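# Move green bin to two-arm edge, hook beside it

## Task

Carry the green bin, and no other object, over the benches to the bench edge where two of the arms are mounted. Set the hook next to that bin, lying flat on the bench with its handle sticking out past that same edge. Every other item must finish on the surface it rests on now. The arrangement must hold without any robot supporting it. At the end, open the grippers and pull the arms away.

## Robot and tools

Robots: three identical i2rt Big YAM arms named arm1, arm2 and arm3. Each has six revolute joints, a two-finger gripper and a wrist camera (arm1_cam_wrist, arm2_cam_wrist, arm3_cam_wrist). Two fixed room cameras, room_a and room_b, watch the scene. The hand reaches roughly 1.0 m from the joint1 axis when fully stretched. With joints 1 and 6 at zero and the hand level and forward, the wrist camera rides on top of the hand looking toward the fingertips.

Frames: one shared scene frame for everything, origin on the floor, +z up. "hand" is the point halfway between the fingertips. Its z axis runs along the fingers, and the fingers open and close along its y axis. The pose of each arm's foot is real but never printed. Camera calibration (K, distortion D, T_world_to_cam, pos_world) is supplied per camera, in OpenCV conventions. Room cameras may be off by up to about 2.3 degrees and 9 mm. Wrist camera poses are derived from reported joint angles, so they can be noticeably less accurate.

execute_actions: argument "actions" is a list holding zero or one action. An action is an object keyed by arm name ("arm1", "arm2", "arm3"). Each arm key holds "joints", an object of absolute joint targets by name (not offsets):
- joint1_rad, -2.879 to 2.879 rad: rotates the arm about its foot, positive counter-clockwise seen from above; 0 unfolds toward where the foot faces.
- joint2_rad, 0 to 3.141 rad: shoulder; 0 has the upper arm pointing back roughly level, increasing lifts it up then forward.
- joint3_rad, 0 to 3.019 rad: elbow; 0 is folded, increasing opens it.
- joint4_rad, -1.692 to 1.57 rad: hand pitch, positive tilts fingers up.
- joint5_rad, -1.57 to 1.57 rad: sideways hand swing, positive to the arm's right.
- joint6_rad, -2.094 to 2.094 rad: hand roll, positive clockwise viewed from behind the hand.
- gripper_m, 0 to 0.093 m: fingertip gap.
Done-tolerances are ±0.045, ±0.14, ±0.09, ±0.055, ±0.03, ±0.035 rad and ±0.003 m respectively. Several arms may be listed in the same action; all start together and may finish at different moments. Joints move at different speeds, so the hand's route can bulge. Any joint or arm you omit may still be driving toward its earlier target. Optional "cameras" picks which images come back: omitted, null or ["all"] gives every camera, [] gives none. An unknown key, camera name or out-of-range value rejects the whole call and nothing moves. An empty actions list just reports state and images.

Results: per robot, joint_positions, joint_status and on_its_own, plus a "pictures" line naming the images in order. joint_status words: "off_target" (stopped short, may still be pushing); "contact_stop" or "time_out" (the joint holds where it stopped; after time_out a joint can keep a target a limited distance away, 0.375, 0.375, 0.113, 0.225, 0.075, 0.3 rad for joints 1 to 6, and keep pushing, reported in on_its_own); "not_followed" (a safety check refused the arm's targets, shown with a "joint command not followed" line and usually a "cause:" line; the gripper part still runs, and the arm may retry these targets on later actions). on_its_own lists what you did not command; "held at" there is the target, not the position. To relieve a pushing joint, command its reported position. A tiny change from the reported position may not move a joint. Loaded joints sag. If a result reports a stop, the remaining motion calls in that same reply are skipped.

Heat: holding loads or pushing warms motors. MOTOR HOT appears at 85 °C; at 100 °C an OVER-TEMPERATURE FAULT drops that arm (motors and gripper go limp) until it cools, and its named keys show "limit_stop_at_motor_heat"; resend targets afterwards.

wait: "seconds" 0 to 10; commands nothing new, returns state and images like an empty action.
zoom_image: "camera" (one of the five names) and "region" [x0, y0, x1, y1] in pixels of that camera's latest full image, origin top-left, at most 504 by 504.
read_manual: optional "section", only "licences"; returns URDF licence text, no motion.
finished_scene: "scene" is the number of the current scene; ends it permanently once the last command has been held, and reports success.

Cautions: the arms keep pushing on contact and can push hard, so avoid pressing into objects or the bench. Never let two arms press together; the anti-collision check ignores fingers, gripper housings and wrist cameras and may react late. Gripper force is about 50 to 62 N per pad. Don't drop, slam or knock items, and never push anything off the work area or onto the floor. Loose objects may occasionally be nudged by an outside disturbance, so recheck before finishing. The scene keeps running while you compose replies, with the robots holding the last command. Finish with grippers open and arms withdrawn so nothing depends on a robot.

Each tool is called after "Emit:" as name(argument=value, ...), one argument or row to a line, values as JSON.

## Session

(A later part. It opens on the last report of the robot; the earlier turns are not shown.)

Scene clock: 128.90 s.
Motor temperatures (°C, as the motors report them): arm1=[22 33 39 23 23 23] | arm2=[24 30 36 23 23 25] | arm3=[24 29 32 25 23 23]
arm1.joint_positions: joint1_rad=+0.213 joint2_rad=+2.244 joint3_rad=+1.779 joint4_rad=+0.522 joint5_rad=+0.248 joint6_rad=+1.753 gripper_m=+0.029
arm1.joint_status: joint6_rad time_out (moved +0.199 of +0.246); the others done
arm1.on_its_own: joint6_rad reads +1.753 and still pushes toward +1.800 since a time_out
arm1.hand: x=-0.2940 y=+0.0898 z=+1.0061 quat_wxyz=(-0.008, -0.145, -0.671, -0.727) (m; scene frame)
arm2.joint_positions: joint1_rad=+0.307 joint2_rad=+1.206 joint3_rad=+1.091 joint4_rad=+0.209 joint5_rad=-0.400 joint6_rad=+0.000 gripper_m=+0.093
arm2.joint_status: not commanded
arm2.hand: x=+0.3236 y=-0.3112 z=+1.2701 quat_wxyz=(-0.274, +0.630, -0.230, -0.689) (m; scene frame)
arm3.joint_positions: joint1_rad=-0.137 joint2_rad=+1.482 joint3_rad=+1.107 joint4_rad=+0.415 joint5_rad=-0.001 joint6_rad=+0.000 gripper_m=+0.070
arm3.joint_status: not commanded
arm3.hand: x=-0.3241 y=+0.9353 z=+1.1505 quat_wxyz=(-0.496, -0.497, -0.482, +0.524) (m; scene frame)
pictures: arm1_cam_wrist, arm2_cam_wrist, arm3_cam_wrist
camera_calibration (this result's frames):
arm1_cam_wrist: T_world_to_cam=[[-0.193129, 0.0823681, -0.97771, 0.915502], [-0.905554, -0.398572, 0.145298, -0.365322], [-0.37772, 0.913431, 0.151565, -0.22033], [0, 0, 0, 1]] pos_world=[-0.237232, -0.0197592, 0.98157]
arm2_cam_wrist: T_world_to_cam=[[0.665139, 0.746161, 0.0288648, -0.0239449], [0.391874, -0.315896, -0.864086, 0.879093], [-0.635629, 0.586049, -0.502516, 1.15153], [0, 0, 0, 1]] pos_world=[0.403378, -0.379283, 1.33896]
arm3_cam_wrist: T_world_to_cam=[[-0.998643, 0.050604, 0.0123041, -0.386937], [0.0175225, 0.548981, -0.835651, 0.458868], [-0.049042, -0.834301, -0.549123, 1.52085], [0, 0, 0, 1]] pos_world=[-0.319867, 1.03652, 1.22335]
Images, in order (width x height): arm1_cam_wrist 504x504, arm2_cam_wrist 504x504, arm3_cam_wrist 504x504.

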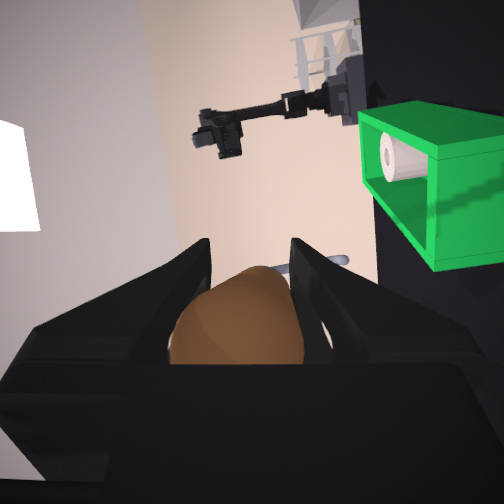

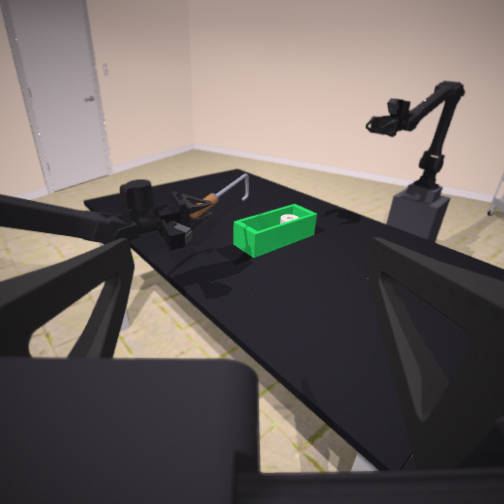

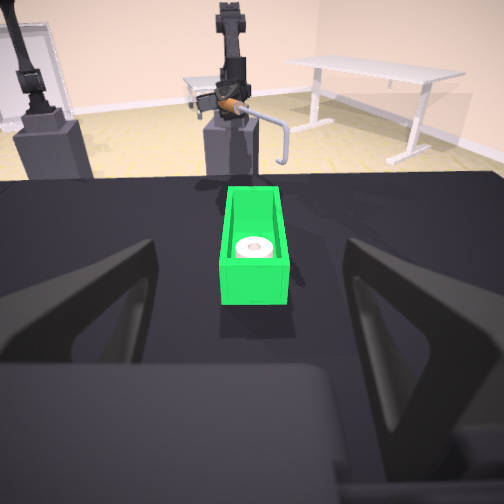

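Emit:
execute_actions(
  actions=[
    {"arm1":{"joints":{"joint1_rad":0.27,"joint5_rad":0.56,"joint6_rad":1.775,"joint3_rad":1.93,"joint2_rad":2.24,"joint4_rad":0.5}}},
  ],
  cameras=["arm2_cam_wrist","arm3_cam_wrist","room_b"],
)

Scene clock: 139.57 s.
Motor temperatures (°C, as the motors report them): arm1=[22 34 41 23 23 23] | arm2=[24 29 36 23 23 25] | arm3=[24 29 32 25 23 23]
arm1.joint_positions: joint1_rad=+0.272 joint2_rad=+2.287 joint3_rad=+1.818 joint4_rad=+0.473 joint5_rad=+0.560 joint6_rad=+1.750 gripper_m=+0.029
arm1.joint_status: joint3_rad time_out (moved +0.039 of +0.151); the others done
arm1.on_its_own: joint3_rad reads +1.818 and still pushes toward +1.930 since a time_out
arm1.hand: x=-0.2965 y=+0.0830 z=+0.9795 quat_wxyz=(-0.102, -0.230, -0.667, -0.701) (m; scene frame)
arm2.joint_positions: joint1_rad=+0.307 joint2_rad=+1.206 joint3_rad=+1.091 joint4_rad=+0.209 joint5_rad=-0.400 joint6_rad=+0.000 gripper_m=+0.093
arm2.joint_status: not commanded
arm2.hand: x=+0.3236 y=-0.3112 z=+1.2701 quat_wxyz=(-0.274, +0.630, -0.230, -0.689) (m; scene frame)
arm3.joint_positions: joint1_rad=-0.137 joint2_rad=+1.482 joint3_rad=+1.107 joint4_rad=+0.415 joint5_rad=-0.001 joint6_rad=+0.000 gripper_m=+0.070
arm3.joint_status: not commanded
arm3.hand: x=-0.3241 y=+0.9353 z=+1.1505 quat_wxyz=(-0.496, -0.497, -0.482, +0.524) (m; scene frame)
pictures: arm2_cam_wrist, arm3_cam_wrist, room_b
camera_calibration (this result's frames):
arm2_cam_wrist: T_world_to_cam=[[0.665139, 0.746161, 0.0288648, -0.0239449], [0.391874, -0.315896, -0.864086, 0.879093], [-0.635629, 0.586049, -0.502516, 1.15153], [0, 0, 0, 1]] pos_world=[0.403378, -0.379283, 1.33896]
arm3_cam_wrist: T_world_to_cam=[[-0.998643, 0.050604, 0.0123041, -0.386937], [0.0175225, 0.548981, -0.835651, 0.458868], [-0.049042, -0.834301, -0.549123, 1.52085], [0, 0, 0, 1]] pos_world=[-0.319867, 1.03652, 1.22335]
Images, in order (width x height): arm2_cam_wrist 504x504, arm3_cam_wrist 504x504, room_b 504x504.

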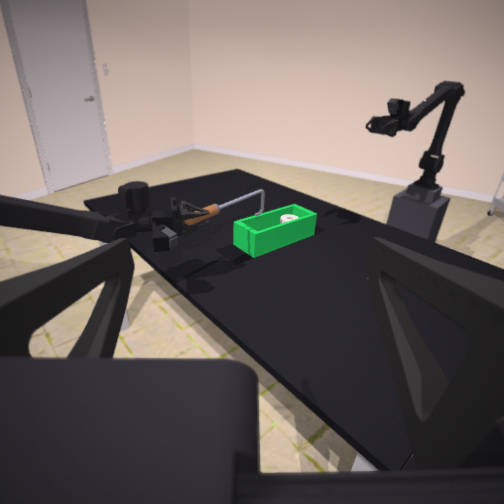

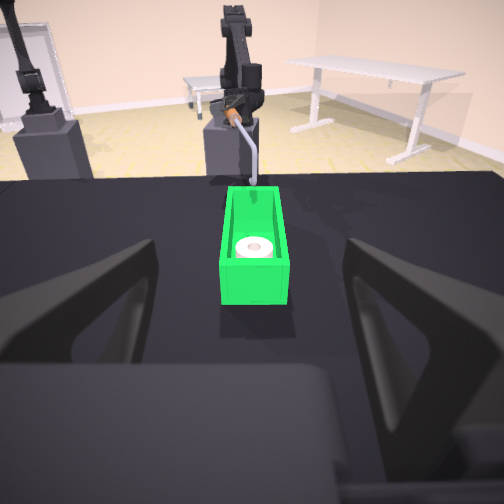

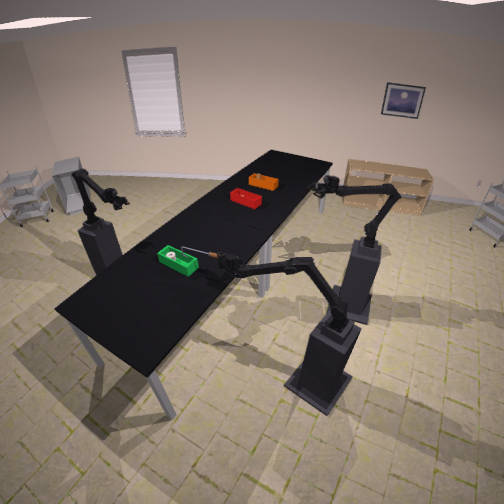

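Emit:
execute_actions(
  actions=[
    {"arm1":{"joints":{"joint2_rad":2.305}}},
  ],
  cameras=["arm2_cam_wrist","arm3_cam_wrist"],
)

Emit:
zoom_image(
  camera="arm2_cam_wrist",
  region=[140, 170, 330, 280],
)

Scene clock: 146.47 s.
Motor temperatures (°C, as the motors report them): arm1=[22 34 43 23 23 23] | arm2=[24 29 36 23 23 25] | arm3=[24 29 32 25 23 23]
arm1.joint_positions: joint1_rad=+0.272 joint2_rad=+2.360 joint3_rad=+1.834 joint4_rad=+0.471 joint5_rad=+0.560 joint6_rad=+1.749 gripper_m=+0.029
arm1.joint_status: all done
arm1.on_its_own: joint3_rad reads +1.834 and still pushes toward +1.930 since a time_out
arm1.hand: x=-0.2973 y=+0.0892 z=+0.9247 quat_wxyz=(-0.110, -0.225, -0.687, -0.682) (m; scene frame)
arm2.joint_positions: joint1_rad=+0.307 joint2_rad=+1.206 joint3_rad=+1.091 joint4_rad=+0.209 joint5_rad=-0.400 joint6_rad=+0.000 gripper_m=+0.093
arm2.joint_status: not commanded
arm2.hand: x=+0.3236 y=-0.3112 z=+1.2701 quat_wxyz=(-0.274, +0.630, -0.230, -0.689) (m; scene frame)
arm3.joint_positions: joint1_rad=-0.137 joint2_rad=+1.482 joint3_rad=+1.107 joint4_rad=+0.415 joint5_rad=-0.001 joint6_rad=+0.000 gripper_m=+0.070
arm3.joint_status: not commanded
arm3.hand: x=-0.3241 y=+0.9353 z=+1.1505 quat_wxyz=(-0.496, -0.497, -0.482, +0.524) (m; scene frame)
pictures: arm2_cam_wrist, arm3_cam_wrist
camera_calibration (this result's frames):
arm2_cam_wrist: T_world_to_cam=[[0.665139, 0.746161, 0.0288648, -0.0239449], [0.391874, -0.315896, -0.864086, 0.879093], [-0.635629, 0.586049, -0.502516, 1.15153], [0, 0, 0, 1]] pos_world=[0.403378, -0.379283, 1.33896]
arm3_cam_wrist: T_world_to_cam=[[-0.998643, 0.050604, 0.0123041, -0.386937], [0.0175225, 0.548981, -0.835651, 0.458868], [-0.049042, -0.834301, -0.549123, 1.52085], [0, 0, 0, 1]] pos_world=[-0.319867, 1.03652, 1.22335]
Images, in order (width x height): arm2_cam_wrist 504x504, arm3_cam_wrist 504x504.

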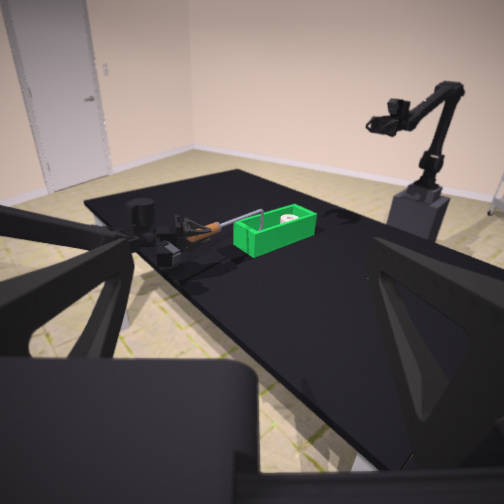

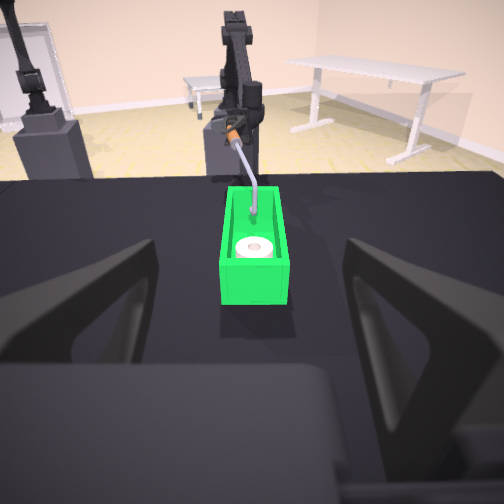

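Region (140, 170, 330, 280) of arm2_cam_wrist's 504x504 image, scaled by 2.653, with more detail than that image has; it fills the top 292 rows of this view, and the rest is white.

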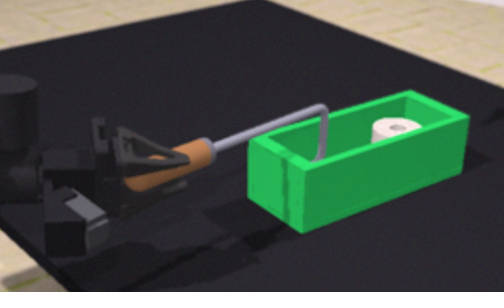

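Emit:
execute_actions(
  actions=[
    {"arm1":{"joints":{"joint2_rad":2.285,"joint3_rad":1.775,"joint4_rad":0.525}}},
  ],
  cameras=[],
)

Emit:
execute_actions(
  actions=[
    {"arm1":{"joints":{"joint2_rad":2.20,"joint3_rad":1.61,"joint4_rad":0.60}}},
  ],
  cameras=["arm2_cam_wrist","arm3_cam_wrist"],
)

Emit:
zoom_image(
  camera="arm2_cam_wrist",
  region=[140, 170, 330, 280],
)

Scene clock: 155.47 s.
Motor temperatures (°C, as the motors report them): arm1=[22 35 44 23 23 23] | arm2=[24 29 36 23 23 25] | arm3=[24 29 32 25 23 23]
arm1.joint_positions: joint1_rad=+0.272 joint2_rad=+2.343 joint3_rad=+1.749 joint4_rad=+0.480 joint5_rad=+0.559 joint6_rad=+1.752 gripper_m=+0.029
arm1.joint_status: all done
arm1.hand: x=-0.2960 y=+0.0708 z=+0.8952 quat_wxyz=(-0.118, -0.221, -0.707, -0.662) (m; scene frame)
arm2.joint_positions: joint1_rad=+0.307 joint2_rad=+1.206 joint3_rad=+1.091 joint4_rad=+0.209 joint5_rad=-0.400 joint6_rad=+0.000 gripper_m=+0.093
arm2.joint_status: not commanded
arm2.hand: x=+0.3236 y=-0.3112 z=+1.2701 quat_wxyz=(-0.274, +0.630, -0.230, -0.689) (m; scene frame)
arm3.joint_positions: joint1_rad=-0.137 joint2_rad=+1.482 joint3_rad=+1.107 joint4_rad=+0.415 joint5_rad=-0.001 joint6_rad=+0.000 gripper_m=+0.070
arm3.joint_status: not commanded
arm3.hand: x=-0.3241 y=+0.9353 z=+1.1505 quat_wxyz=(-0.496, -0.497, -0.482, +0.524) (m; scene frame)
pictures: none
No camera images: the call's "cameras" was empty. Leave "cameras" out to get every camera's image.

Scene clock: 156.27 s.
Motor temperatures (°C, as the motors report them): arm1=[22 35 44 23 23 23] | arm2=[24 29 36 23 23 25] | arm3=[24 29 32 25 23 23]
arm1.joint_positions: joint1_rad=+0.272 joint2_rad=+2.261 joint3_rad=+1.593 joint4_rad=+0.550 joint5_rad=+0.559 joint6_rad=+1.752 gripper_m=+0.029
arm1.joint_status: all done
arm1.hand: x=-0.2931 y=+0.0349 z=+0.8962 quat_wxyz=(-0.118, -0.220, -0.708, -0.661) (m; scene frame)
arm2.joint_positions: joint1_rad=+0.307 joint2_rad=+1.206 joint3_rad=+1.091 joint4_rad=+0.209 joint5_rad=-0.400 joint6_rad=+0.000 gripper_m=+0.093
arm2.joint_status: not commanded
arm2.hand: x=+0.3236 y=-0.3112 z=+1.2701 quat_wxyz=(-0.274, +0.630, -0.230, -0.689) (m; scene frame)
arm3.joint_positions: joint1_rad=-0.137 joint2_rad=+1.482 joint3_rad=+1.107 joint4_rad=+0.415 joint5_rad=-0.001 joint6_rad=+0.000 gripper_m=+0.070
arm3.joint_status: not commanded
arm3.hand: x=-0.3241 y=+0.9353 z=+1.1505 quat_wxyz=(-0.496, -0.497, -0.482, +0.524) (m; scene frame)
pictures: arm2_cam_wrist, arm3_cam_wrist
camera_calibration (this result's frames):
arm2_cam_wrist: T_world_to_cam=[[0.665139, 0.746161, 0.0288648, -0.0239449], [0.391874, -0.315896, -0.864086, 0.879093], [-0.635629, 0.586049, -0.502516, 1.15153], [0, 0, 0, 1]] pos_world=[0.403378, -0.379283, 1.33896]
arm3_cam_wrist: T_world_to_cam=[[-0.998643, 0.050604, 0.0123041, -0.386937], [0.0175225, 0.548981, -0.835651, 0.458868], [-0.049042, -0.834301, -0.549123, 1.52085], [0, 0, 0, 1]] pos_world=[-0.319867, 1.03652, 1.22335]
Images, in order (width x height): arm2_cam_wrist 504x504, arm3_cam_wrist 504x504.

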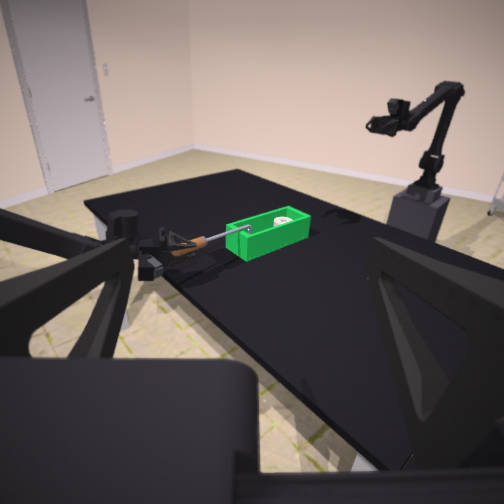

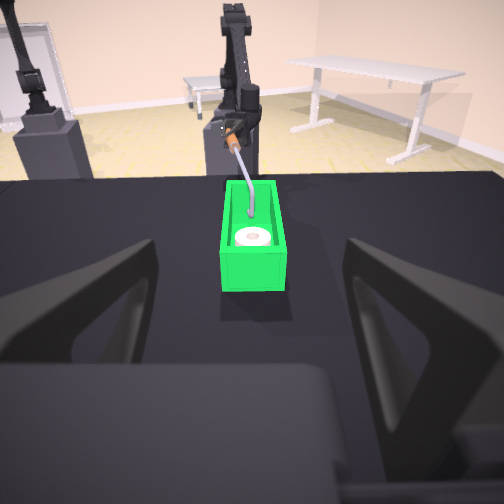

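Region (140, 170, 330, 280) of arm2_cam_wrist's 504x504 image, scaled by 2.653, with more detail than that image has; it fills the top 292 rows of this view, and the rest is white.

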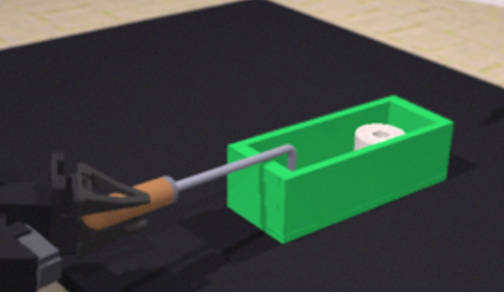

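Emit:
execute_actions(
  actions=[
    {"arm1":{"joints":{"joint2_rad":2.105,"joint3_rad":1.43,"joint4_rad":0.69}}},
  ],
  cameras=[],
)

Emit:
execute_actions(
  actions=[
    {"arm1":{"joints":{"joint2_rad":2.02,"joint3_rad":1.26,"joint4_rad":0.775}}},
  ],
  cameras=[],
)

Emit:
execute_actions(
  actions=[
    {"arm1":{"joints":{"joint2_rad":1.94,"joint3_rad":1.105,"joint4_rad":0.845}}},
  ],
  cameras=[],
)

Emit:
execute_actions(
  actions=[
    {"arm1":{"joints":{"joint2_rad":1.865,"joint3_rad":0.96,"joint4_rad":0.915}}},
  ],
  cameras=["arm1_cam_wrist","arm3_cam_wrist","room_b"],
)

Emit:
zoom_image(
  camera="room_b",
  region=[180, 240, 270, 300],
)

Scene clock: 168.87 s.
Motor temperatures (°C, as the motors report them): arm1=[22 35 40 23 23 23] | arm2=[24 29 36 23 23 25] | arm3=[24 29 32 25 23 23]
arm1.joint_positions: joint1_rad=+0.272 joint2_rad=+2.160 joint3_rad=+1.414 joint4_rad=+0.640 joint5_rad=+0.558 joint6_rad=+1.751 gripper_m=+0.029
arm1.joint_status: all done
arm1.hand: x=-0.2894 y=-0.0106 z=+0.9046 quat_wxyz=(-0.116, -0.221, -0.704, -0.665) (m; scene frame)
arm2.joint_positions: joint1_rad=+0.307 joint2_rad=+1.206 joint3_rad=+1.091 joint4_rad=+0.209 joint5_rad=-0.400 joint6_rad=+0.000 gripper_m=+0.093
arm2.joint_status: not commanded
arm2.hand: x=+0.3236 y=-0.3112 z=+1.2701 quat_wxyz=(-0.274, +0.630, -0.230, -0.689) (m; scene frame)
arm3.joint_positions: joint1_rad=-0.137 joint2_rad=+1.482 joint3_rad=+1.107 joint4_rad=+0.415 joint5_rad=-0.001 joint6_rad=+0.000 gripper_m=+0.070
arm3.joint_status: not commanded
arm3.hand: x=-0.3241 y=+0.9353 z=+1.1505 quat_wxyz=(-0.496, -0.497, -0.482, +0.524) (m; scene frame)
pictures: none
No camera images: the call's "cameras" was empty. Leave "cameras" out to get every camera's image.

Scene clock: 169.73 s.
Motor temperatures (°C, as the motors report them): arm1=[22 35 40 23 23 23] | arm2=[24 29 36 23 23 25] | arm3=[24 29 32 25 23 23]
arm1.joint_positions: joint1_rad=+0.272 joint2_rad=+2.072 joint3_rad=+1.243 joint4_rad=+0.725 joint5_rad=+0.558 joint6_rad=+1.751 gripper_m=+0.029
arm1.joint_status: all done
arm1.hand: x=-0.2854 y=-0.0583 z=+0.9046 quat_wxyz=(-0.116, -0.221, -0.703, -0.665) (m; scene frame)
arm2.joint_positions: joint1_rad=+0.307 joint2_rad=+1.206 joint3_rad=+1.091 joint4_rad=+0.209 joint5_rad=-0.400 joint6_rad=+0.000 gripper_m=+0.093
arm2.joint_status: not commanded
arm2.hand: x=+0.3236 y=-0.3112 z=+1.2701 quat_wxyz=(-0.274, +0.630, -0.230, -0.689) (m; scene frame)
arm3.joint_positions: joint1_rad=-0.137 joint2_rad=+1.482 joint3_rad=+1.107 joint4_rad=+0.415 joint5_rad=-0.001 joint6_rad=+0.000 gripper_m=+0.070
arm3.joint_status: not commanded
arm3.hand: x=-0.3241 y=+0.9353 z=+1.1505 quat_wxyz=(-0.496, -0.497, -0.482, +0.524) (m; scene frame)
pictures: none
No camera images: the call's "cameras" was empty. Leave "cameras" out to get every camera's image.

Scene clock: 170.53 s.
Motor temperatures (°C, as the motors report them): arm1=[22 35 39 23 23 23] | arm2=[24 29 36 23 23 25] | arm3=[24 29 32 25 23 23]
arm1.joint_positions: joint1_rad=+0.272 joint2_rad=+1.988 joint3_rad=+1.088 joint4_rad=+0.794 joint5_rad=+0.558 joint6_rad=+1.750 gripper_m=+0.029
arm1.joint_status: all done
arm1.hand: x=-0.2815 y=-0.1047 z=+0.9054 quat_wxyz=(-0.116, -0.221, -0.704, -0.665) (m; scene frame)
arm2.joint_positions: joint1_rad=+0.307 joint2_rad=+1.206 joint3_rad=+1.091 joint4_rad=+0.209 joint5_rad=-0.400 joint6_rad=+0.000 gripper_m=+0.093
arm2.joint_status: not commanded
arm2.hand: x=+0.3236 y=-0.3112 z=+1.2701 quat_wxyz=(-0.274, +0.630, -0.230, -0.689) (m; scene frame)
arm3.joint_positions: joint1_rad=-0.137 joint2_rad=+1.482 joint3_rad=+1.107 joint4_rad=+0.415 joint5_rad=-0.001 joint6_rad=+0.000 gripper_m=+0.070
arm3.joint_status: not commanded
arm3.hand: x=-0.3241 y=+0.9353 z=+1.1505 quat_wxyz=(-0.496, -0.497, -0.482, +0.524) (m; scene frame)
pictures: none
No camera images: the call's "cameras" was empty. Leave "cameras" out to get every camera's image.

Scene clock: 171.30 s.
Motor temperatures (°C, as the motors report them): arm1=[22 35 39 23 23 23] | arm2=[24 29 36 23 23 25] | arm3=[24 29 32 25 23 23]
arm1.joint_positions: joint1_rad=+0.272 joint2_rad=+1.910 joint3_rad=+0.943 joint4_rad=+0.864 joint5_rad=+0.558 joint6_rad=+1.750 gripper_m=+0.029
arm1.joint_status: all done
arm1.hand: x=-0.2777 y=-0.1507 z=+0.9067 quat_wxyz=(-0.116, -0.221, -0.703, -0.666) (m; scene frame)
arm2.joint_positions: joint1_rad=+0.307 joint2_rad=+1.206 joint3_rad=+1.091 joint4_rad=+0.209 joint5_rad=-0.400 joint6_rad=+0.000 gripper_m=+0.093
arm2.joint_status: not commanded
arm2.hand: x=+0.3236 y=-0.3112 z=+1.2701 quat_wxyz=(-0.274, +0.630, -0.230, -0.689) (m; scene frame)
arm3.joint_positions: joint1_rad=-0.137 joint2_rad=+1.482 joint3_rad=+1.107 joint4_rad=+0.415 joint5_rad=-0.001 joint6_rad=+0.000 gripper_m=+0.070
arm3.joint_status: not commanded
arm3.hand: x=-0.3241 y=+0.9353 z=+1.1505 quat_wxyz=(-0.496, -0.497, -0.482, +0.524) (m; scene frame)
pictures: arm1_cam_wrist, arm3_cam_wrist, room_b
camera_calibration (this result's frames):
arm1_cam_wrist: T_world_to_cam=[[-0.169737, -0.0294603, -0.985049, 0.83751], [-0.975828, -0.134594, 0.172174, -0.43604], [-0.137654, 0.990463, -0.00590262, 0.241622], [0, 0, 0, 1]] pos_world=[-0.250084, -0.273333, 0.901489]
arm3_cam_wrist: T_world_to_cam=[[-0.998643, 0.050604, 0.0123041, -0.386937], [0.0175225, 0.548981, -0.835651, 0.458868], [-0.049042, -0.834301, -0.549123, 1.52085], [0, 0, 0, 1]] pos_world=[-0.319867, 1.03652, 1.22335]
Images, in order (width x height): arm1_cam_wrist 504x504, arm3_cam_wrist 504x504, room_b 504x504.

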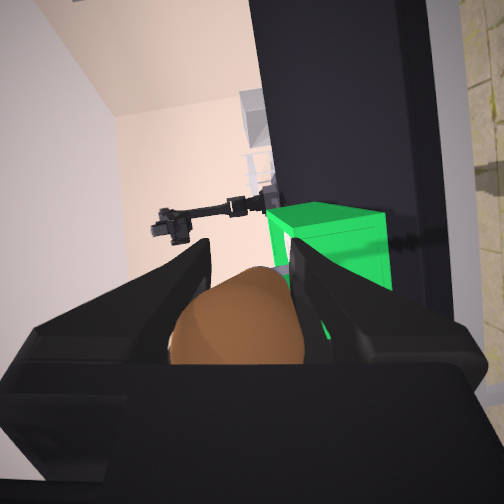

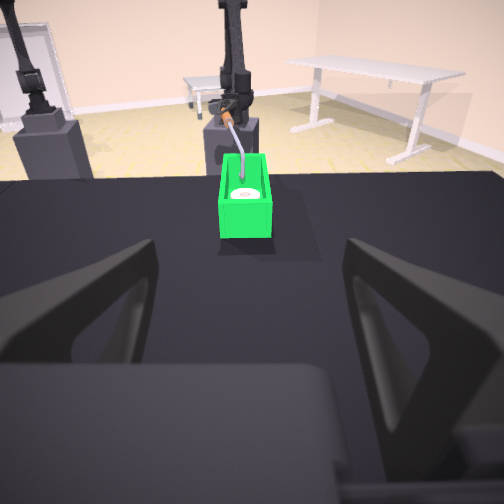

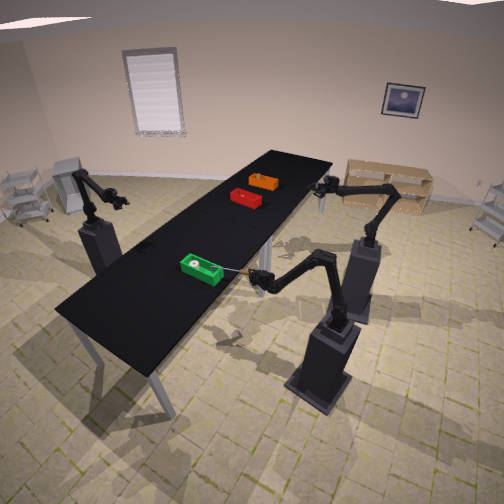

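Region (180, 240, 270, 300) of room_b's 504x504 image, scaled by 5.600, with more detail than that image has.

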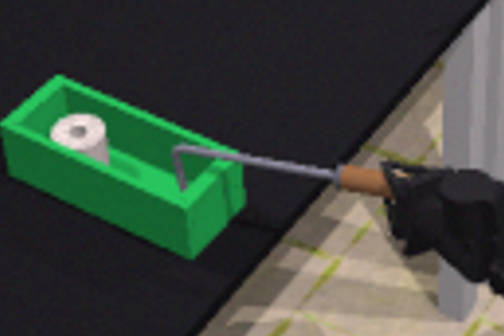

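Emit:
execute_actions(
  actions=[
    {"arm1":{"joints":{"joint2_rad":1.795,"joint3_rad":0.825,"joint4_rad":0.975}}},
  ],
  cameras=["arm1_cam_wrist","room_b"],
)

Emit:
zoom_image(
  camera="arm1_cam_wrist",
  region=[300, 150, 500, 350],
)

Scene clock: 178.67 s.
Motor temperatures (°C, as the motors report them): arm1=[22 34 38 23 23 23] | arm2=[24 29 37 23 23 25] | arm3=[24 29 32 25 23 23]
arm1.joint_positions: joint1_rad=+0.272 joint2_rad=+1.836 joint3_rad=+0.807 joint4_rad=+0.925 joint5_rad=+0.558 joint6_rad=+1.750 gripper_m=+0.029
arm1.joint_status: all done
arm1.hand: x=-0.2740 y=-0.1957 z=+0.9065 quat_wxyz=(-0.116, -0.221, -0.704, -0.665) (m; scene frame)
arm2.joint_positions: joint1_rad=+0.307 joint2_rad=+1.206 joint3_rad=+1.091 joint4_rad=+0.209 joint5_rad=-0.400 joint6_rad=+0.000 gripper_m=+0.093
arm2.joint_status: not commanded
arm2.hand: x=+0.3236 y=-0.3112 z=+1.2701 quat_wxyz=(-0.274, +0.630, -0.230, -0.689) (m; scene frame)
arm3.joint_positions: joint1_rad=-0.137 joint2_rad=+1.482 joint3_rad=+1.107 joint4_rad=+0.415 joint5_rad=-0.001 joint6_rad=+0.000 gripper_m=+0.070
arm3.joint_status: not commanded
arm3.hand: x=-0.3241 y=+0.9353 z=+1.1505 quat_wxyz=(-0.496, -0.497, -0.482, +0.524) (m; scene frame)
pictures: arm1_cam_wrist, room_b
camera_calibration (this result's frames):
arm1_cam_wrist: T_world_to_cam=[[-0.169279, -0.0311371, -0.985076, 0.836469], [-0.975903, -0.134343, 0.171949, -0.438181], [-0.137692, 0.990446, -0.00764545, 0.288243], [0, 0, 0, 1]] pos_world=[-0.246337, -0.31831, 0.901534]
Images, in order (width x height): arm1_cam_wrist 504x504, room_b 504x504.

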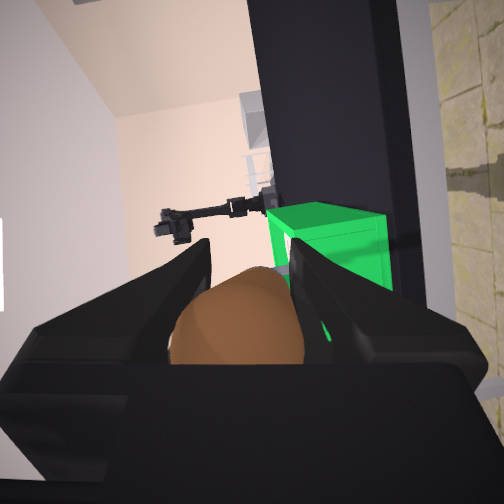

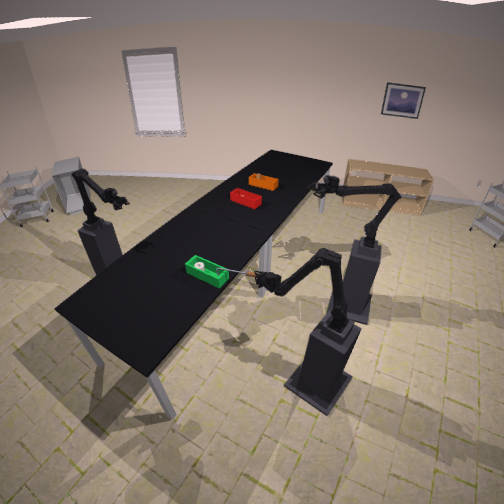

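Region (300, 150, 500, 350) of arm1_cam_wrist's 504x504 image, scaled by 2.520, with more detail than that image has.

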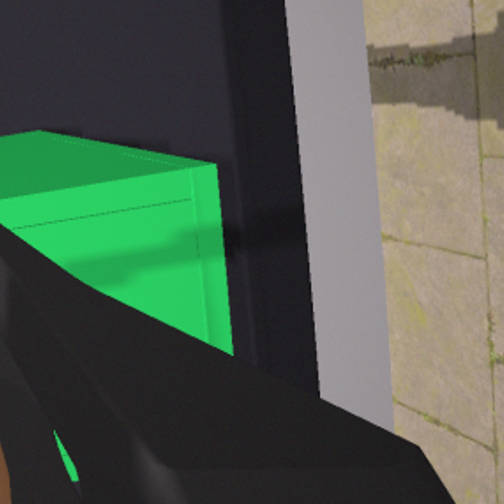

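Emit:
execute_actions(
  actions=[
    {"arm1":{"joints":{"joint3_rad":1.32}},"arm2":{"joints":{"joint1_rad":0.1,"joint5_rad":-0.6}}},
  ],
  cameras=[],
)

Emit:
execute_actions(
  actions=[
    {"arm1":{"joints":{"joint1_rad":-0.073,"joint5_rad":0.15,"joint2_rad":1.92}}},
  ],
  cameras=["arm1_cam_wrist","arm3_cam_wrist","room_b"],
)

Scene clock: 196.23 s.
Motor temperatures (°C, as the motors report them): arm1=[22 33 36 23 23 23] | arm2=[24 29 37 23 23 25] | arm3=[24 29 33 25 23 23]
arm1.joint_positions: joint1_rad=+0.272 joint2_rad=+1.825 joint3_rad=+1.249 joint4_rad=+0.940 joint5_rad=+0.560 joint6_rad=+1.742 gripper_m=+0.029
arm1.joint_status: all done
arm1.hand: x=-0.2813 y=-0.0903 z=+1.1289 quat_wxyz=(-0.053, -0.254, -0.533, -0.805) (m; scene frame)
arm2.joint_positions: joint1_rad=+0.095 joint2_rad=+1.206 joint3_rad=+1.091 joint4_rad=+0.209 joint5_rad=-0.598 joint6_rad=+0.000 gripper_m=+0.093
arm2.joint_status: all done
arm2.hand: x=+0.4057 y=-0.2814 z=+1.2674 quat_wxyz=(-0.283, +0.634, -0.230, -0.682) (m; scene frame)
arm3.joint_positions: joint1_rad=-0.137 joint2_rad=+1.482 joint3_rad=+1.107 joint4_rad=+0.415 joint5_rad=-0.001 joint6_rad=+0.000 gripper_m=+0.070
arm3.joint_status: not commanded
arm3.hand: x=-0.3241 y=+0.9353 z=+1.1505 quat_wxyz=(-0.496, -0.497, -0.482, +0.524) (m; scene frame)
pictures: none
No camera images: the call's "cameras" was empty. Leave "cameras" out to get every camera's image.

Scene clock: 197.80 s.
Motor temperatures (°C, as the motors report them): arm1=[22 33 37 23 23 23] | arm2=[24 29 37 23 23 25] | arm3=[24 29 33 25 23 23]
arm1.joint_positions: joint1_rad=-0.067 joint2_rad=+1.979 joint3_rad=+1.249 joint4_rad=+0.935 joint5_rad=+0.147 joint6_rad=+1.742 gripper_m=+0.029
arm1.joint_status: all done
arm1.hand: x=-0.0979 y=-0.0767 z=+1.0240 quat_wxyz=(-0.077, -0.191, -0.602, -0.772) (m; scene frame)
arm2.joint_positions: joint1_rad=+0.095 joint2_rad=+1.206 joint3_rad=+1.091 joint4_rad=+0.209 joint5_rad=-0.598 joint6_rad=+0.000 gripper_m=+0.093
arm2.joint_status: not commanded
arm2.hand: x=+0.4057 y=-0.2814 z=+1.2674 quat_wxyz=(-0.283, +0.634, -0.230, -0.682) (m; scene frame)
arm3.joint_positions: joint1_rad=-0.137 joint2_rad=+1.482 joint3_rad=+1.107 joint4_rad=+0.415 joint5_rad=-0.001 joint6_rad=+0.000 gripper_m=+0.070
arm3.joint_status: not commanded
arm3.hand: x=-0.3241 y=+0.9353 z=+1.1505 quat_wxyz=(-0.496, -0.497, -0.482, +0.524) (m; scene frame)
pictures: arm1_cam_wrist, arm3_cam_wrist, room_b
camera_calibration (this result's frames):
arm1_cam_wrist: T_world_to_cam=[[-0.123745, 0.249442, -0.960451, 0.986508], [-0.968368, -0.241701, 0.0619925, -0.16547], [-0.216678, 0.937742, 0.271461, -0.102002], [0, 0, 0, 1]] pos_world=[-0.0602616, -0.190419, 0.98544]
arm3_cam_wrist: T_world_to_cam=[[-0.998643, 0.050604, 0.0123041, -0.386937], [0.0175225, 0.548981, -0.835651, 0.458868], [-0.049042, -0.834301, -0.549123, 1.52085], [0, 0, 0, 1]] pos_world=[-0.319867, 1.03652, 1.22335]
Images, in order (width x height): arm1_cam_wrist 504x504, arm3_cam_wrist 504x504, room_b 504x504.

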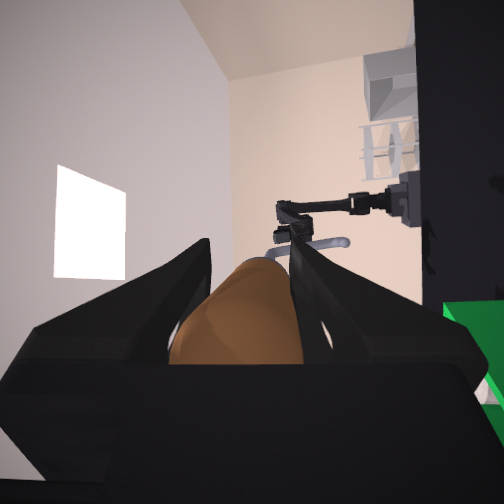

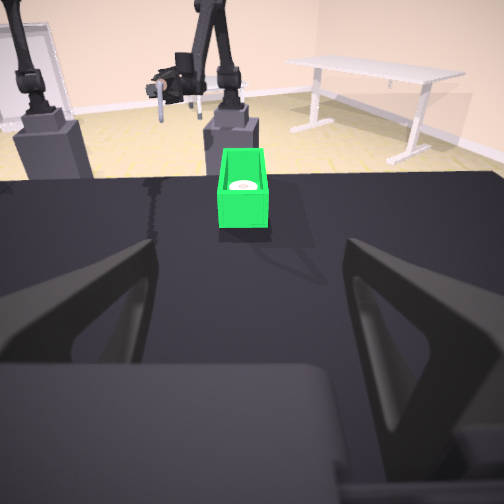

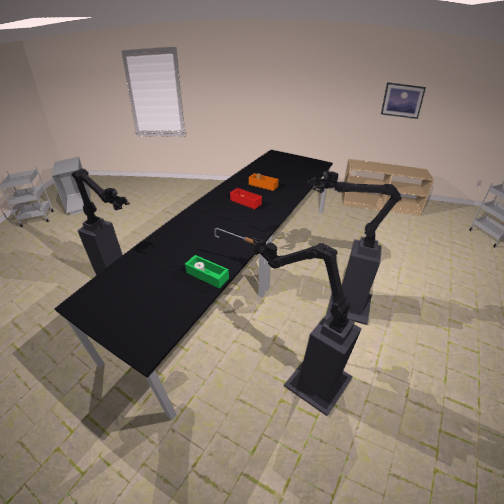

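Lower to ~0.93 and roll flat.

Emit:
execute_actions(
  actions=[
    {"arm1":{"joints":{"joint2_rad":2.05,"joint6_rad":0.0}}},
  ],
  cameras=["arm1_cam_wrist","room_b"],
)

Scene clock: 203.47 s.
Motor temperatures (°C, as the motors report them): arm1=[22 33 38 23 23 23] | arm2=[24 29 37 23 23 25] | arm3=[24 29 33 25 23 23]
arm1.joint_positions: joint1_rad=-0.068 joint2_rad=+2.090 joint3_rad=+1.249 joint4_rad=+0.941 joint5_rad=+0.147 joint6_rad=+0.019 gripper_m=+0.029
arm1.joint_status: all done
arm1.hand: x=-0.0960 y=-0.0687 z=+0.9435 quat_wxyz=(-0.611, +0.358, -0.567, -0.421) (m; scene frame)
arm2.joint_positions: joint1_rad=+0.095 joint2_rad=+1.206 joint3_rad=+1.091 joint4_rad=+0.209 joint5_rad=-0.598 joint6_rad=+0.000 gripper_m=+0.093
arm2.joint_status: not commanded
arm2.hand: x=+0.4057 y=-0.2814 z=+1.2674 quat_wxyz=(-0.283, +0.634, -0.230, -0.682) (m; scene frame)
arm3.joint_positions: joint1_rad=-0.137 joint2_rad=+1.482 joint3_rad=+1.107 joint4_rad=+0.415 joint5_rad=-0.001 joint6_rad=+0.000 gripper_m=+0.070
arm3.joint_status: not commanded
arm3.hand: x=-0.3241 y=+0.9353 z=+1.1505 quat_wxyz=(-0.496, -0.497, -0.482, +0.524) (m; scene frame)
pictures: arm1_cam_wrist, room_b
camera_calibration (this result's frames):
arm1_cam_wrist: T_world_to_cam=[[0.912568, -0.406144, -0.0476219, 0.100596], [-0.239524, -0.436503, -0.867233, 0.776594], [0.331434, 0.802815, -0.49562, 0.679813], [0, 0, 0, 1]] pos_world=[-0.1311, -0.165922, 1.01521]
Images, in order (width x height): arm1_cam_wrist 504x504, room_b 504x504.

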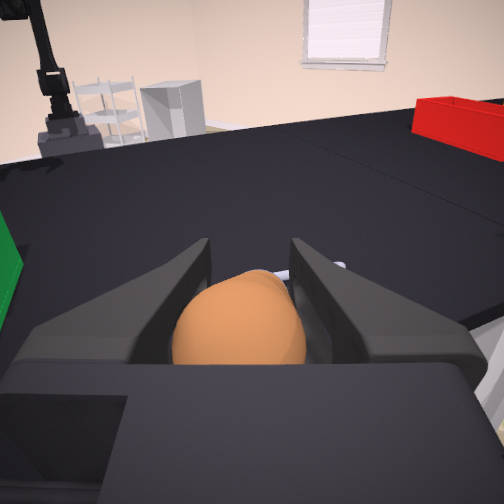

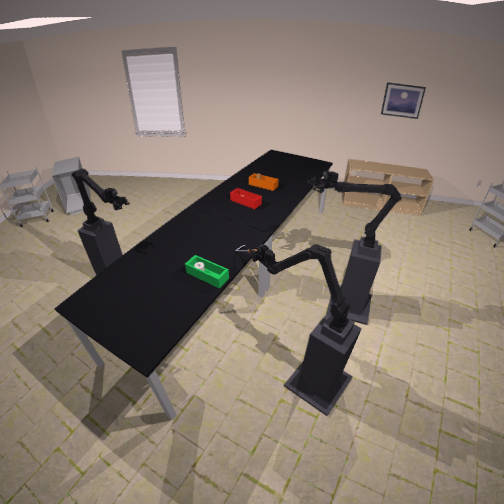

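Emit:
execute_actions(
  actions=[
    {"arm1":{"joints":{"joint2_rad":2.29,"joint3_rad":1.33,"joint4_rad":1.075,"joint5_rad":-0.25}}},
  ],
  cameras=["arm1_cam_wrist"],
)

Scene clock: 208.50 s.
Motor temperatures (°C, as the motors report them): arm1=[22 33 39 23 23 23] | arm2=[24 29 37 23 23 25] | arm3=[24 29 33 25 23 23]
arm1.joint_positions: joint1_rad=-0.068 joint2_rad=+2.324 joint3_rad=+1.286 joint4_rad=+1.056 joint5_rad=-0.244 joint6_rad=+0.006 gripper_m=+0.029
arm1.joint_status: all done
arm1.hand: x=-0.1611 y=-0.0524 z=+0.8140 quat_wxyz=(-0.507, +0.490, -0.500, -0.504) (m; scene frame)
arm2.joint_positions: joint1_rad=+0.095 joint2_rad=+1.206 joint3_rad=+1.091 joint4_rad=+0.209 joint5_rad=-0.598 joint6_rad=+0.000 gripper_m=+0.093
arm2.joint_status: not commanded
arm2.hand: x=+0.4057 y=-0.2814 z=+1.2674 quat_wxyz=(-0.283, +0.634, -0.230, -0.682) (m; scene frame)
arm3.joint_positions: joint1_rad=-0.137 joint2_rad=+1.482 joint3_rad=+1.107 joint4_rad=+0.415 joint5_rad=-0.001 joint6_rad=+0.000 gripper_m=+0.070
arm3.joint_status: not commanded
arm3.hand: x=-0.3241 y=+0.9353 z=+1.1505 quat_wxyz=(-0.496, -0.497, -0.482, +0.524) (m; scene frame)
pictures: arm1_cam_wrist
camera_calibration (this result's frames):
arm1_cam_wrist: T_world_to_cam=[[0.999435, -0.0307817, -0.0135248, 0.166361], [-0.0285037, -0.562372, -0.826393, 0.649999], [0.0178318, 0.826311, -0.562931, 0.629643], [0, 0, 0, 1]] pos_world=[-0.158968, -0.149619, 0.893851]
Images, in order (width x height): arm1_cam_wrist 504x504.

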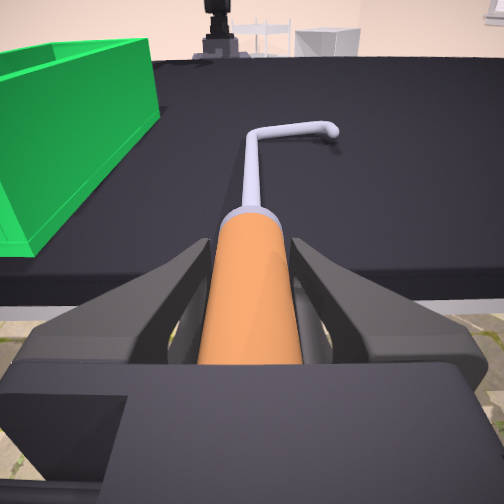

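Emit:
execute_actions(
  actions=[
    {"arm1":{"joints":{"joint1_rad":-0.02,"joint2_rad":2.345,"joint5_rad":-0.2,"joint6_rad":0.13,"joint4_rad":1.05}}},
  ],
  cameras=[],
)

Emit:
execute_actions(
  actions=[
    {"arm1":{"joints":{"gripper_m":0.08}}},
  ],
  cameras=["arm1_cam_wrist"],
)

Scene clock: 217.10 s.
Motor temperatures (°C, as the motors report them): arm1=[22 33 38 23 23 23] | arm2=[24 29 37 23 23 25] | arm3=[24 29 33 25 23 23]
arm1.joint_positions: joint1_rad=-0.033 joint2_rad=+2.334 joint3_rad=+1.291 joint4_rad=+1.055 joint5_rad=-0.196 joint6_rad=+0.104 gripper_m=+0.029
arm1.joint_status: all done
arm1.hand: x=-0.1791 y=-0.0470 z=+0.8081 quat_wxyz=(-0.483, +0.462, -0.528, -0.524) (m; scene frame)
arm2.joint_positions: joint1_rad=+0.095 joint2_rad=+1.206 joint3_rad=+1.091 joint4_rad=+0.209 joint5_rad=-0.598 joint6_rad=+0.000 gripper_m=+0.093
arm2.joint_status: not commanded
arm2.hand: x=+0.4057 y=-0.2814 z=+1.2674 quat_wxyz=(-0.283, +0.634, -0.230, -0.682) (m; scene frame)
arm3.joint_positions: joint1_rad=-0.137 joint2_rad=+1.482 joint3_rad=+1.107 joint4_rad=+0.415 joint5_rad=-0.001 joint6_rad=+0.000 gripper_m=+0.070
arm3.joint_status: not commanded
arm3.hand: x=-0.3241 y=+0.9353 z=+1.1505 quat_wxyz=(-0.496, -0.497, -0.482, +0.524) (m; scene frame)
pictures: none
No camera images: the call's "cameras" was empty. Leave "cameras" out to get every camera's image.

Scene clock: 217.77 s.
Motor temperatures (°C, as the motors report them): arm1=[22 33 38 23 23 23] | arm2=[24 29 37 23 23 25] | arm3=[24 29 33 25 23 23]
arm1.joint_positions: joint1_rad=-0.033 joint2_rad=+2.339 joint3_rad=+1.291 joint4_rad=+1.055 joint5_rad=-0.196 joint6_rad=+0.118 gripper_m=+0.080
arm1.joint_status: all done
arm1.hand: x=-0.1796 y=-0.0474 z=+0.8049 quat_wxyz=(-0.478, +0.459, -0.533, -0.526) (m; scene frame)
arm2.joint_positions: joint1_rad=+0.095 joint2_rad=+1.206 joint3_rad=+1.091 joint4_rad=+0.209 joint5_rad=-0.598 joint6_rad=+0.000 gripper_m=+0.093
arm2.joint_status: not commanded
arm2.hand: x=+0.4057 y=-0.2814 z=+1.2674 quat_wxyz=(-0.283, +0.634, -0.230, -0.682) (m; scene frame)
arm3.joint_positions: joint1_rad=-0.137 joint2_rad=+1.482 joint3_rad=+1.107 joint4_rad=+0.415 joint5_rad=-0.001 joint6_rad=+0.000 gripper_m=+0.070
arm3.joint_status: not commanded
arm3.hand: x=-0.3241 y=+0.9353 z=+1.1505 quat_wxyz=(-0.496, -0.497, -0.482, +0.524) (m; scene frame)
pictures: arm1_cam_wrist
camera_calibration (this result's frames):
arm1_cam_wrist: T_world_to_cam=[[0.990899, -0.0420801, -0.127865, 0.274883], [-0.128971, -0.568848, -0.812267, 0.61503], [-0.0385552, 0.821365, -0.569098, 0.615345], [0, 0, 0, 1]] pos_world=[-0.169335, -0.143997, 0.884908]
Images, in order (width x height): arm1_cam_wrist 504x504.

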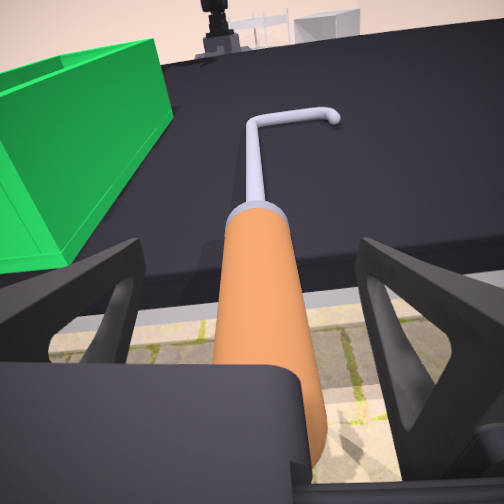

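Emit:
execute_actions(
  actions=[
    {"arm1":{"joints":{"joint2_rad":1.75,"joint3_rad":0.7,"gripper_m":0.093}}},
  ],
  cameras=["arm1_cam_wrist","room_b"],
)

Scene clock: 222.73 s.
Motor temperatures (°C, as the motors report them): arm1=[22 33 37 23 23 23] | arm2=[24 29 37 23 23 25] | arm3=[24 29 33 25 23 23]
arm1.joint_positions: joint1_rad=-0.033 joint2_rad=+1.749 joint3_rad=+0.699 joint4_rad=+1.050 joint5_rad=-0.197 joint6_rad=+0.118 gripper_m=+0.093
arm1.joint_status: all done
arm1.hand: x=-0.2181 y=-0.2220 z=+0.9378 quat_wxyz=(-0.475, +0.461, -0.535, -0.525) (m; scene frame)
arm2.joint_positions: joint1_rad=+0.095 joint2_rad=+1.206 joint3_rad=+1.091 joint4_rad=+0.209 joint5_rad=-0.598 joint6_rad=+0.000 gripper_m=+0.093
arm2.joint_status: not commanded
arm2.hand: x=+0.4057 y=-0.2814 z=+1.2674 quat_wxyz=(-0.283, +0.634, -0.230, -0.682) (m; scene frame)
arm3.joint_positions: joint1_rad=-0.137 joint2_rad=+1.482 joint3_rad=+1.107 joint4_rad=+0.415 joint5_rad=-0.001 joint6_rad=+0.000 gripper_m=+0.070
arm3.joint_status: not commanded
arm3.hand: x=-0.3241 y=+0.9353 z=+1.1505 quat_wxyz=(-0.496, -0.497, -0.482, +0.524) (m; scene frame)
pictures: arm1_cam_wrist, room_b
camera_calibration (this result's frames):
arm1_cam_wrist: T_world_to_cam=[[0.990614, -0.0425584, -0.129896, 0.324386], [-0.130628, -0.574616, -0.807931, 0.612966], [-0.0402563, 0.817316, -0.574781, 0.836925], [0, 0, 0, 1]] pos_world=[-0.207579, -0.318007, 1.01842]
Images, in order (width x height): arm1_cam_wrist 504x504, room_b 504x504.

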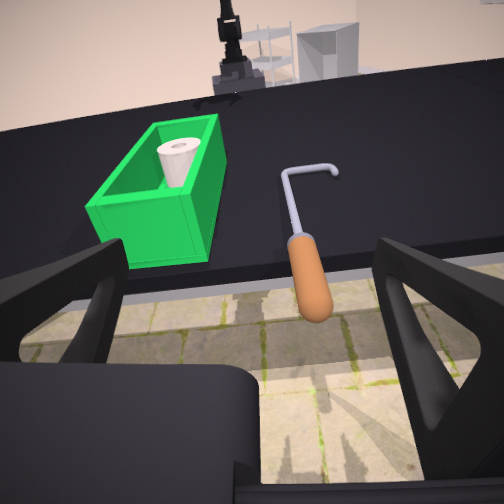

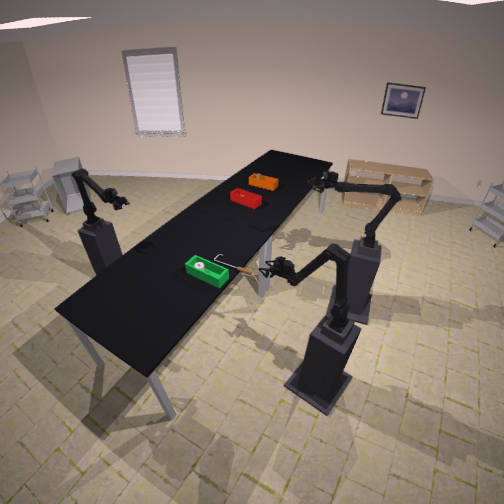

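Emit:
finished_scene(
  scene=2,
)

The scene is finished: the task was done.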